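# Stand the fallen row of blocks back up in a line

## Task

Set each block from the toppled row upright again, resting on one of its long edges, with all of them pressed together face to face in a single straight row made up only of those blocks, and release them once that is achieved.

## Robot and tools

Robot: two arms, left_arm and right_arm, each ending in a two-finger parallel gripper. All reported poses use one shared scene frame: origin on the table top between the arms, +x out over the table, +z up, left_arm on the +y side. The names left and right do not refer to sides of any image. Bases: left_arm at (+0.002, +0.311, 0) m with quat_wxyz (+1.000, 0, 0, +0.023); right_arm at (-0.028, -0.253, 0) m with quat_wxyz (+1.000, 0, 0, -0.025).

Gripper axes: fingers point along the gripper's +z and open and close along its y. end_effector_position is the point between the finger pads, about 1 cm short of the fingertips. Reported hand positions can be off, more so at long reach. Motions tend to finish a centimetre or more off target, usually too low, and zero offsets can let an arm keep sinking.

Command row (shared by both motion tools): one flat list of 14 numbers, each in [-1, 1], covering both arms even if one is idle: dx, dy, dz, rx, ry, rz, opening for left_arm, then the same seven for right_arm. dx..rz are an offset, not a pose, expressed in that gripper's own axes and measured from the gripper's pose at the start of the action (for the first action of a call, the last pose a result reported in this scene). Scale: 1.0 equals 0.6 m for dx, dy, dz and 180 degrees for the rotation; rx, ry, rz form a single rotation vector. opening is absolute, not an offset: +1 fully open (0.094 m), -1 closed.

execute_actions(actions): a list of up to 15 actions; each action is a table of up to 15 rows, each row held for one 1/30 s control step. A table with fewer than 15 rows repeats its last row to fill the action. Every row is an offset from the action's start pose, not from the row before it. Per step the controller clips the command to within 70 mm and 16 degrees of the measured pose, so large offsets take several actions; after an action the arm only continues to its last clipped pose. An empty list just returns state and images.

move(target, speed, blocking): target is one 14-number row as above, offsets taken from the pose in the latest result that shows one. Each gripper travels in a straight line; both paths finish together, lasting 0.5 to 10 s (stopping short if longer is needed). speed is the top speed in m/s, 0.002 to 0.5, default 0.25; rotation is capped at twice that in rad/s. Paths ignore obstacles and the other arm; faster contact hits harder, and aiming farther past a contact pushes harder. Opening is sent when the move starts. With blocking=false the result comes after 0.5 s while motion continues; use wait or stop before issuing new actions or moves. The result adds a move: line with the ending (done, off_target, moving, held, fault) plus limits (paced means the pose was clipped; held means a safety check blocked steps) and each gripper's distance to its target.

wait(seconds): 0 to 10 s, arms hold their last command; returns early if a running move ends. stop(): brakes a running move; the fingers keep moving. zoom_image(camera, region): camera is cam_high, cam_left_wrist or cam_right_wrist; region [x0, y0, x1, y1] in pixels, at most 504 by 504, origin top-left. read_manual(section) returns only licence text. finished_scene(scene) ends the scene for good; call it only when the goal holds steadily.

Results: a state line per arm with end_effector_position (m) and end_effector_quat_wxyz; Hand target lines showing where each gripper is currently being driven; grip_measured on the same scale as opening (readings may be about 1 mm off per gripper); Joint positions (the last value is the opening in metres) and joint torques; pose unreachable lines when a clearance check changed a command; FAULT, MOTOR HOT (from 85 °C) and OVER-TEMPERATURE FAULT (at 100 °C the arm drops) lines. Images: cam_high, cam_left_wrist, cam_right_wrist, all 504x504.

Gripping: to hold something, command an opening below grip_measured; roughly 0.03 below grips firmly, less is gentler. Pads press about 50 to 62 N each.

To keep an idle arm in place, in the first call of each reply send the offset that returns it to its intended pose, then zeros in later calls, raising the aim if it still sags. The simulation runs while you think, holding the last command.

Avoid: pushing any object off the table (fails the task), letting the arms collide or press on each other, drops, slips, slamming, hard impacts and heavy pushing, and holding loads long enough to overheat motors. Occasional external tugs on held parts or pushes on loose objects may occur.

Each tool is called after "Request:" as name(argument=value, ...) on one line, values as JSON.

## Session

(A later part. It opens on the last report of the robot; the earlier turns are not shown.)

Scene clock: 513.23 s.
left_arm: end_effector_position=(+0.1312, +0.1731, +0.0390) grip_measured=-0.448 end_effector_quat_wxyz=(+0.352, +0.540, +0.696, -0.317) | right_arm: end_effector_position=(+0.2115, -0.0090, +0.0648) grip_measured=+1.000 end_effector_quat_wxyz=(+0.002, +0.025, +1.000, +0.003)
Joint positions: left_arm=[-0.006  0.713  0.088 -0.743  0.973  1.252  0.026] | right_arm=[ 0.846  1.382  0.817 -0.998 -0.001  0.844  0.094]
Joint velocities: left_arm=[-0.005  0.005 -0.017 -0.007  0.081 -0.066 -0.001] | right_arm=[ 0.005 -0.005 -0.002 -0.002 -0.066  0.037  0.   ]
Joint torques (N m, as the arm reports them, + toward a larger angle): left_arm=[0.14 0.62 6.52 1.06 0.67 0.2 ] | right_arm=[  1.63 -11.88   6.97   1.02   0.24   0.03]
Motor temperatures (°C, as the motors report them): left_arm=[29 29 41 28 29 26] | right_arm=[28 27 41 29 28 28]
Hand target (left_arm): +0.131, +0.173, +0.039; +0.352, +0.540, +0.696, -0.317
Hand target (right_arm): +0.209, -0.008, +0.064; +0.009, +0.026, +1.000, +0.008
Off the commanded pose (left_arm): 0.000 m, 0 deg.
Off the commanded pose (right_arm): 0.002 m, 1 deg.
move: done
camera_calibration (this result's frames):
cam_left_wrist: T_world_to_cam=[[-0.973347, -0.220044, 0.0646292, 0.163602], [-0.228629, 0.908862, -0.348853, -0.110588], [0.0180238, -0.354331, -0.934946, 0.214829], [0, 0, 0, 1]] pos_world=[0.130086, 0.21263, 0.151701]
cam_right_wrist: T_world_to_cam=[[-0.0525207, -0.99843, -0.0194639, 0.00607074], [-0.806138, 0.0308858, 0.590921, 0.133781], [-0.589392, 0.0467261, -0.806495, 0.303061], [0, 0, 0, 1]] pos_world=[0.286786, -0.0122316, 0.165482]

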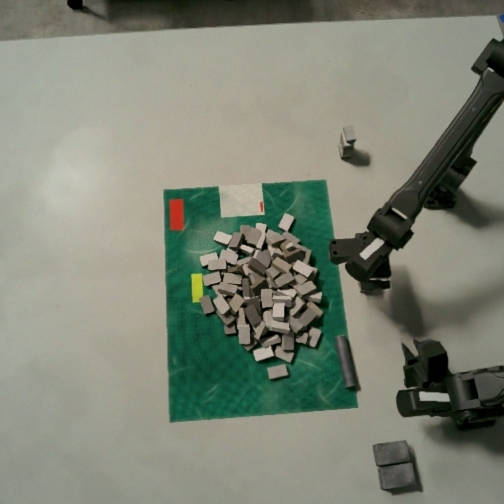

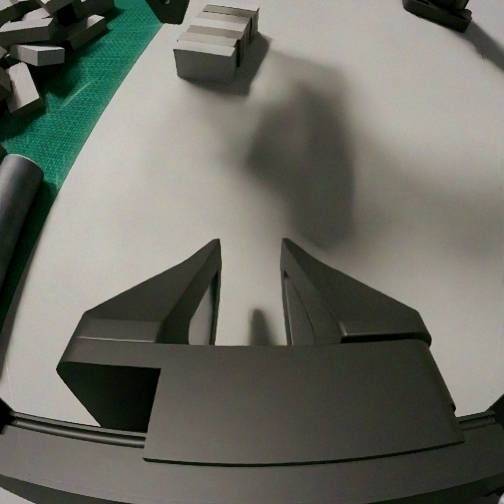

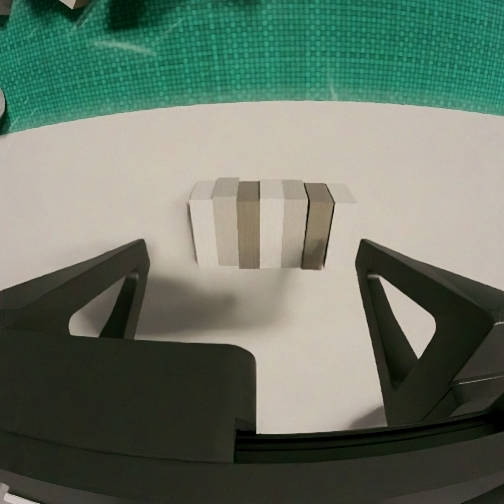

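Request:
move(target=[0,0,0,0,0,0,-0.45, 0.022,-0.023,0.04,0,0,0,1], speed=0.04)

Scene clock: 517.07 s.
left_arm: end_effector_position=(+0.1312, +0.1731, +0.0390) grip_measured=-0.448 end_effector_quat_wxyz=(+0.352, +0.540, +0.696, -0.317) | right_arm: end_effector_position=(+0.1987, -0.0220, +0.0425) grip_measured=+1.000 end_effector_quat_wxyz=(-0.002, +0.025, +1.000, -0.001)
Joint positions: left_arm=[-0.006  0.713  0.088 -0.743  0.973  1.252  0.026] | right_arm=[ 0.846  1.382  0.746 -0.939 -0.001  0.845  0.094]
Joint velocities: left_arm=[-0.005 -0.005 -0.017 -0.007 -0.007  0.007 -0.001] | right_arm=[ 0.005 -0.005  0.007 -0.017 -0.007 -0.066  0.   ]
Joint torques (N m, as the arm reports them, + toward a larger angle): left_arm=[-0.27  0.5   6.65  1.08  0.7   0.18] | right_arm=[  1.43 -10.     6.66   1.21   0.17  -0.04]
Motor temperatures (°C, as the motors report them): left_arm=[29 29 41 28 29 26] | right_arm=[28 28 40 29 28 28]
Hand target (left_arm): +0.131, +0.173, +0.039; +0.352, +0.540, +0.696, -0.317
Hand target (right_arm): +0.198, -0.022, +0.040; +0.002, +0.025, +1.000, +0.003
Off the commanded pose (left_arm): 0.000 m, 0 deg.
Off the commanded pose (right_arm): 0.002 m, 1 deg.
move: done
camera_calibration (this result's frames):
cam_left_wrist: T_world_to_cam=[[-0.973347, -0.220044, 0.0646292, 0.163602], [-0.228629, 0.908862, -0.348853, -0.110588], [0.0180238, -0.354331, -0.934946, 0.214829], [0, 0, 0, 1]] pos_world=[0.130086, 0.21263, 0.151701]
cam_right_wrist: T_world_to_cam=[[-0.0534069, -0.998517, -0.0105962, -0.00822587], [-0.801192, 0.0365143, 0.597293, 0.135976], [-0.59602, 0.0403892, -0.801953, 0.279103], [0, 0, 0, 1]] pos_world=[0.274854, -0.0244515, 0.142523]

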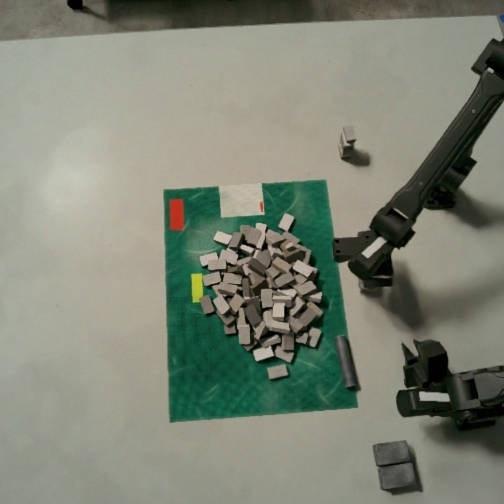

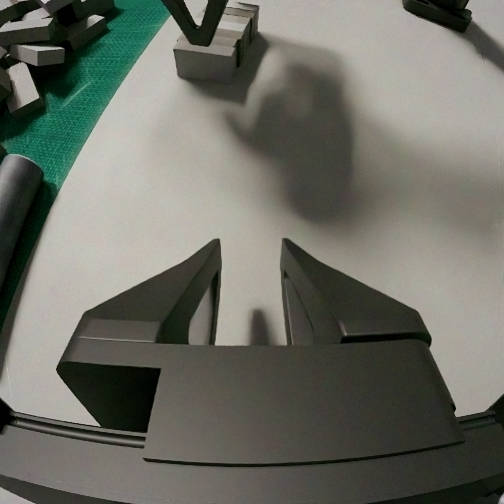

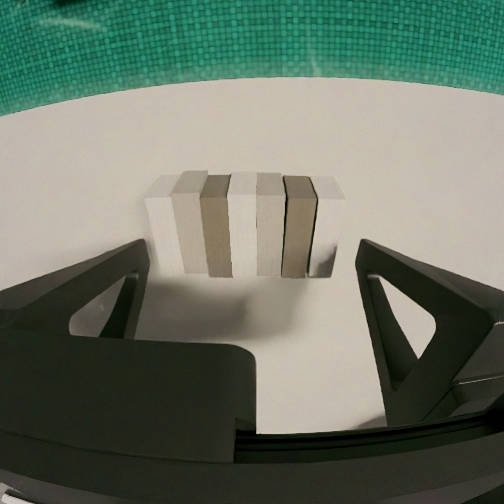

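Request:
move(target=[0,0,0,0,0,0,-0.45, 0,0.006,0.05,0,0,0,1], speed=0.03)

Scene clock: 521.00 s.
left_arm: end_effector_position=(+0.1312, +0.1731, +0.0390) grip_measured=-0.448 end_effector_quat_wxyz=(+0.352, +0.540, +0.696, -0.317) | right_arm: end_effector_position=(+0.2027, -0.0179, +0.0201) grip_measured=+1.000 end_effector_quat_wxyz=(+0.001, +0.025, +1.000, +0.001)
Joint positions: left_arm=[-0.006  0.713  0.088 -0.743  0.973  1.252  0.026] | right_arm=[ 0.846  1.438  0.728 -0.858 -0.001  0.845  0.094]
Joint velocities: left_arm=[-0.005 -0.005  0.002  0.017 -0.051 -0.051 -0.   ] | right_arm=[-0.015  0.005 -0.012 -0.002  0.081  0.022  0.   ]
Joint torques (N m, as the arm reports them, + toward a larger angle): left_arm=[-0.25  0.62  6.68  1.    0.69  0.19] | right_arm=[ 1.44 -9.54  6.27  1.29  0.09 -0.01]
Motor temperatures (°C, as the motors report them): left_arm=[29 29 41 28 29 26] | right_arm=[28 28 40 29 28 28]
Hand target (left_arm): +0.131, +0.173, +0.039; +0.352, +0.540, +0.696, -0.317
Hand target (right_arm): +0.199, -0.018, +0.012; -0.002, +0.025, +1.000, -0.002
Off the commanded pose (left_arm): 0.000 m, 0 deg.
Off the commanded pose (right_arm): 0.009 m, 0 deg.
move: done
camera_calibration (this result's frames):
cam_left_wrist: T_world_to_cam=[[-0.973347, -0.220044, 0.0646292, 0.163602], [-0.228629, 0.908862, -0.348853, -0.110588], [0.0180238, -0.354331, -0.934946, 0.214829], [0, 0, 0, 1]] pos_world=[0.130086, 0.21263, 0.151701]
cam_right_wrist: T_world_to_cam=[[-0.0533394, -0.998448, -0.0160335, -0.00410471], [-0.804213, 0.0334338, 0.593399, 0.152998], [-0.591942, 0.0445459, -0.804748, 0.262692], [0, 0, 0, 1]] pos_world=[0.278323, -0.0209155, 0.120547]

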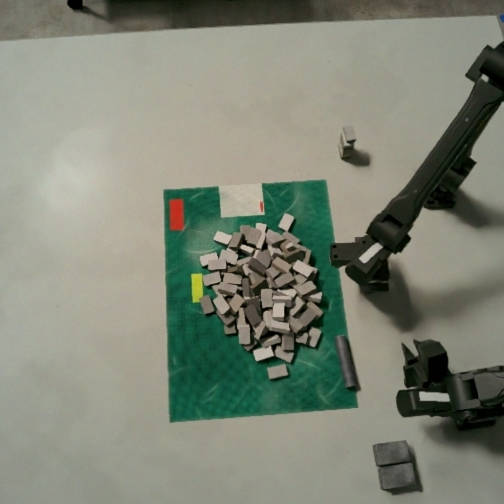

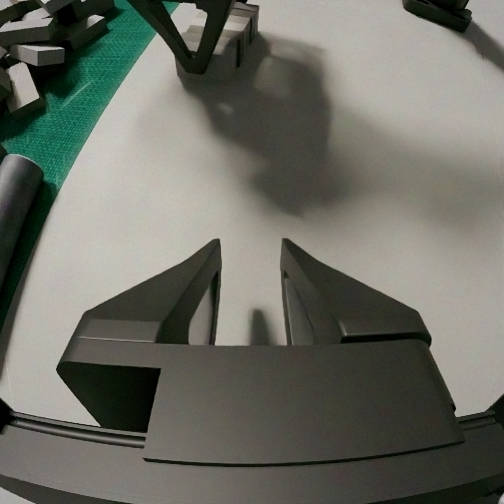

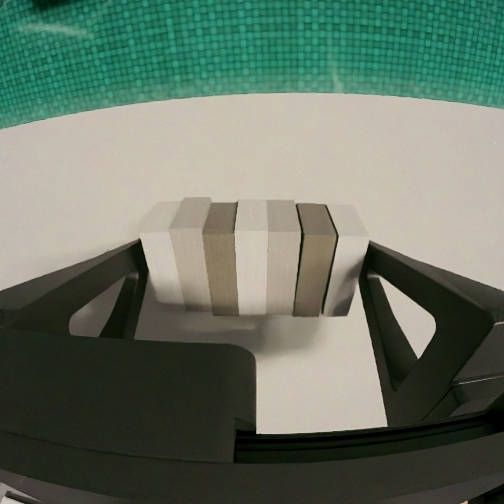

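Request:
move(target=[0,0,0,0,0,0,-0.45, 0,0,0,0,0,0,0.7])

Request:
move(target=[0,0,0,0,0,0,-0.45, 0,0,0,0,0,0,1])

Request:
move(target=[0,0,0,0,0,0,-0.45, -0.02,0.02,-0.1,0,0,0,1], speed=0.05)

Scene clock: 525.60 s.
left_arm: end_effector_position=(+0.1312, +0.1731, +0.0390) grip_measured=-0.448 end_effector_quat_wxyz=(+0.352, +0.540, +0.696, -0.317) | right_arm: end_effector_position=(+0.2028, -0.0179, +0.0201) grip_measured=+0.758 end_effector_quat_wxyz=(+0.001, +0.025, +1.000, +0.001)
Joint positions: left_arm=[-0.006  0.713  0.088 -0.743  0.973  1.252  0.026] | right_arm=[ 0.846  1.438  0.728 -0.858 -0.     0.845  0.083]
Joint velocities: left_arm=[ 0.005 -0.005  0.002 -0.022 -0.007 -0.022 -0.   ] | right_arm=[-0.005 -0.005  0.002  0.022  0.022  0.022 -0.001]
Joint torques (N m, as the arm reports them, + toward a larger angle): left_arm=[0.32 0.53 6.7  0.96 0.67 0.18] | right_arm=[  1.18 -10.94   7.54   0.36   0.14  -0.09]
Motor temperatures (°C, as the motors report them): left_arm=[29 29 41 28 29 26] | right_arm=[28 28 39 29 28 28]
Hand target (left_arm): +0.131, +0.173, +0.039; +0.352, +0.540, +0.696, -0.317
Hand target (right_arm): +0.203, -0.018, +0.020; +0.001, +0.025, +1.000, +0.001
Off the commanded pose (left_arm): 0.000 m, 0 deg.
Off the commanded pose (right_arm): 0.000 m, 0 deg.
move: done
camera_calibration (this result's frames):
cam_left_wrist: T_world_to_cam=[[-0.973347, -0.220044, 0.0646292, 0.163602], [-0.228629, 0.908862, -0.348853, -0.110588], [0.0180238, -0.354331, -0.934946, 0.214829], [0, 0, 0, 1]] pos_world=[0.130086, 0.21263, 0.151701]
cam_right_wrist: T_world_to_cam=[[-0.0533318, -0.998448, -0.0160675, -0.00407853], [-0.804533, 0.0334317, 0.592966, 0.153161], [-0.591508, 0.0445508, -0.805067, 0.262677], [0, 0, 0, 1]] pos_world=[0.278381, -0.0208951, 0.120588]

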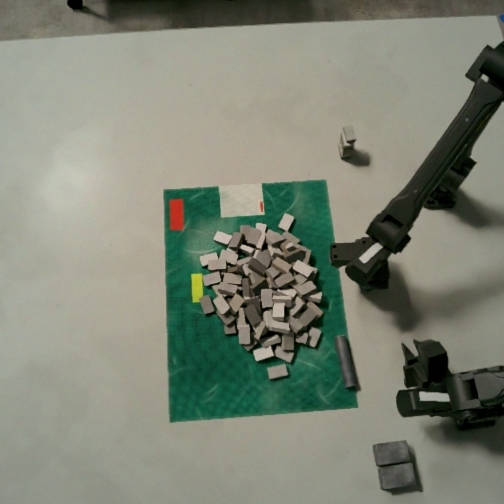

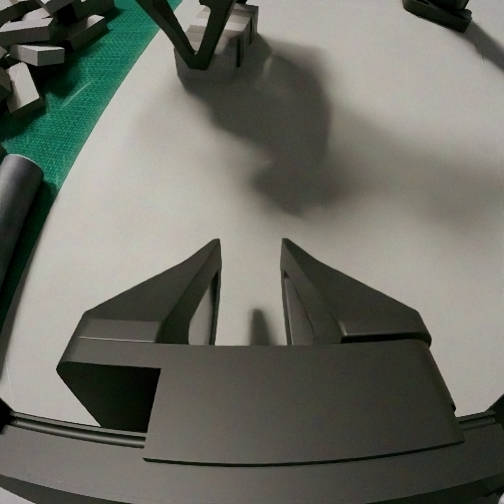

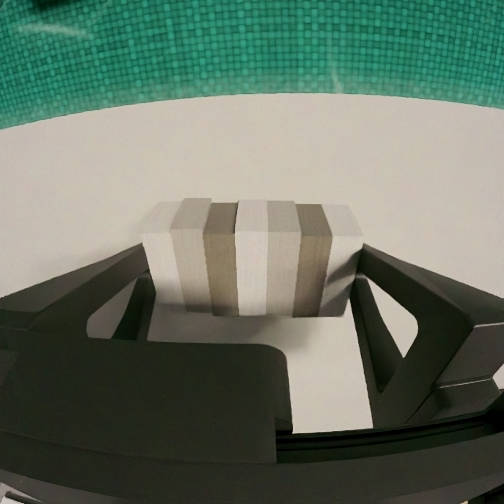

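Scene clock: 526.10 s.
left_arm: end_effector_position=(+0.1312, +0.1731, +0.0390) grip_measured=-0.448 end_effector_quat_wxyz=(+0.352, +0.540, +0.696, -0.317) | right_arm: end_effector_position=(+0.2028, -0.0179, +0.0201) grip_measured=+1.000 end_effector_quat_wxyz=(+0.001, +0.025, +1.000, +0.001)
Joint positions: left_arm=[-0.006  0.713  0.088 -0.743  0.973  1.252  0.026] | right_arm=[ 0.846  1.438  0.728 -0.858 -0.     0.845  0.094]
Joint velocities: left_arm=[-0.005 -0.005 -0.017 -0.027 -0.007 -0.051 -0.   ] | right_arm=[-0.015 -0.005 -0.007  0.002 -0.007  0.007  0.   ]
Joint torques (N m, as the arm reports them, + toward a larger angle): left_arm=[0.12 0.48 6.73 1.08 0.67 0.19] | right_arm=[  0.91 -11.33   7.4    0.28   0.11  -0.11]
Motor temperatures (°C, as the motors report them): left_arm=[29 29 41 28 29 26] | right_arm=[28 28 39 29 28 28]
Hand target (left_arm): +0.131, +0.173, +0.039; +0.352, +0.540, +0.696, -0.317
Hand target (right_arm): +0.203, -0.018, +0.020; +0.001, +0.025, +1.000, +0.001
Off the commanded pose (left_arm): 0.000 m, 0 deg.
Off the commanded pose (right_arm): 0.000 m, 0 deg.
move: done
camera_calibration (this result's frames):
cam_left_wrist: T_world_to_cam=[[-0.973347, -0.220044, 0.0646292, 0.163602], [-0.228629, 0.908862, -0.348853, -0.110588], [0.0180238, -0.354331, -0.934946, 0.214829], [0, 0, 0, 1]] pos_world=[0.130086, 0.21263, 0.151701]
cam_right_wrist: T_world_to_cam=[[-0.0533318, -0.998448, -0.0160675, -0.00407853], [-0.804533, 0.0334317, 0.592966, 0.153161], [-0.591508, 0.0445508, -0.805067, 0.262677], [0, 0, 0, 1]] pos_world=[0.278381, -0.0208951, 0.120588]

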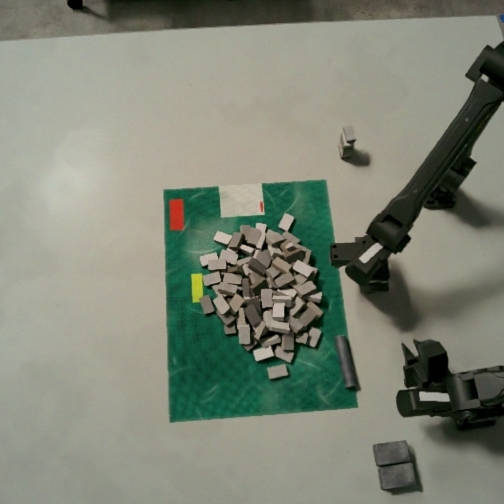

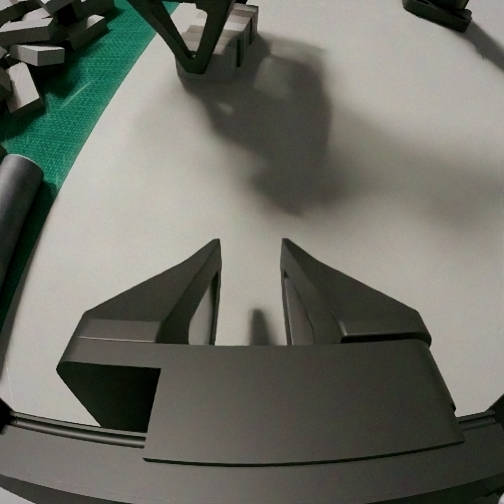

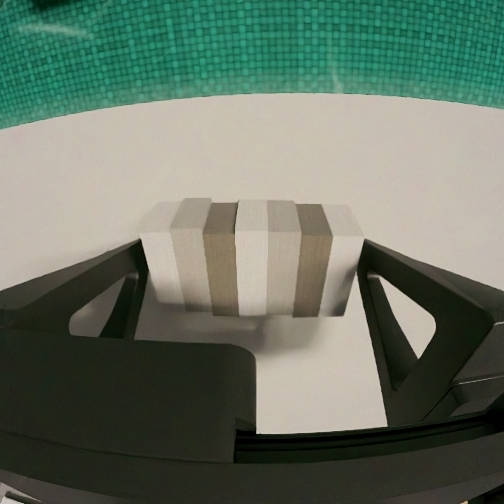

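Scene clock: 527.70 s.
left_arm: end_effector_position=(+0.1312, +0.1731, +0.0390) grip_measured=-0.448 end_effector_quat_wxyz=(+0.352, +0.540, +0.696, -0.317) | right_arm: end_effector_position=(+0.2013, -0.0188, +0.0630) grip_measured=+1.000 end_effector_quat_wxyz=(-0.013, +0.025, +1.000, -0.012)
Joint positions: left_arm=[-0.006  0.713  0.088 -0.743  0.973  1.252  0.026] | right_arm=[ 0.846  1.375  0.804 -1.034 -0.003  0.845  0.094]
Joint velocities: left_arm=[-0.005  0.005 -0.012  0.012  0.007 -0.037  0.   ] | right_arm=[-0.005 -0.015  0.007 -0.017 -0.095  0.037  0.   ]
Joint torques (N m, as the arm reports them, + toward a larger angle): left_arm=[0.1  0.33 6.62 0.97 0.69 0.18] | right_arm=[  0.24 -11.95  12.6   -0.29   0.17  -0.15]
Motor temperatures (°C, as the motors report them): left_arm=[29 29 41 28 29 26] | right_arm=[28 28 39 29 28 28]
Hand target (left_arm): +0.131, +0.173, +0.039; +0.352, +0.540, +0.696, -0.317
Hand target (right_arm): +0.215, -0.008, +0.081; +0.001, +0.025, +1.000, +0.001
Off the commanded pose (left_arm): 0.000 m, 0 deg.
Off the commanded pose (right_arm): 0.025 m, 2 deg.
move: off_target (right_arm)
camera_calibration (this result's frames):
cam_left_wrist: T_world_to_cam=[[-0.973347, -0.220044, 0.0646292, 0.163602], [-0.228629, 0.908862, -0.348853, -0.110588], [0.0180238, -0.354331, -0.934946, 0.214829], [0, 0, 0, 1]] pos_world=[0.130086, 0.21263, 0.151701]
cam_right_wrist: T_world_to_cam=[[-0.0534498, -0.998512, 0.0107881, -0.00603732], [-0.787248, 0.0487824, 0.614704, 0.121994], [-0.614316, 0.0243629, -0.788684, 0.299495], [0, 0, 0, 1]] pos_world=[0.279701, -0.019276, 0.161282]

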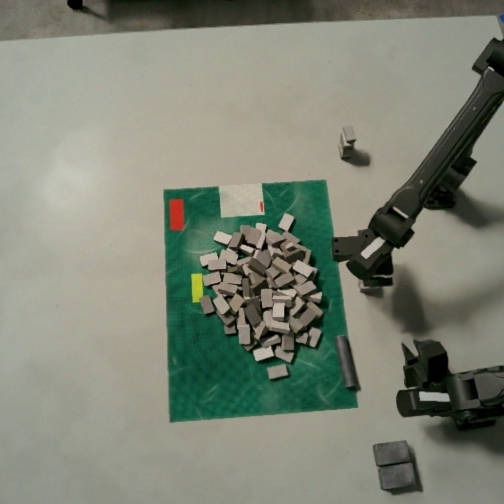

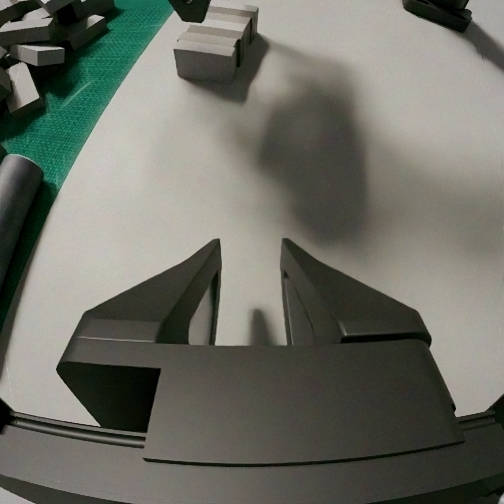

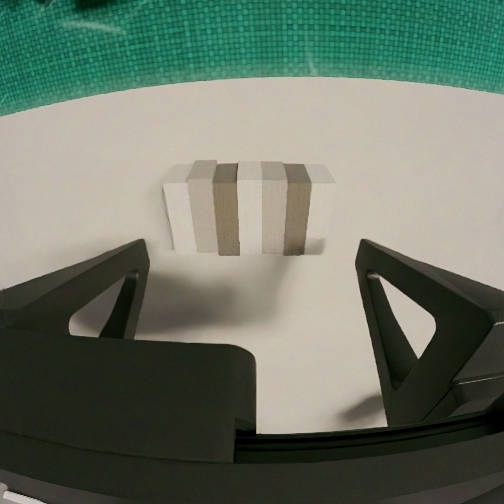

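Request:
finished_scene(scene=1)

The scene is finished: the task was done.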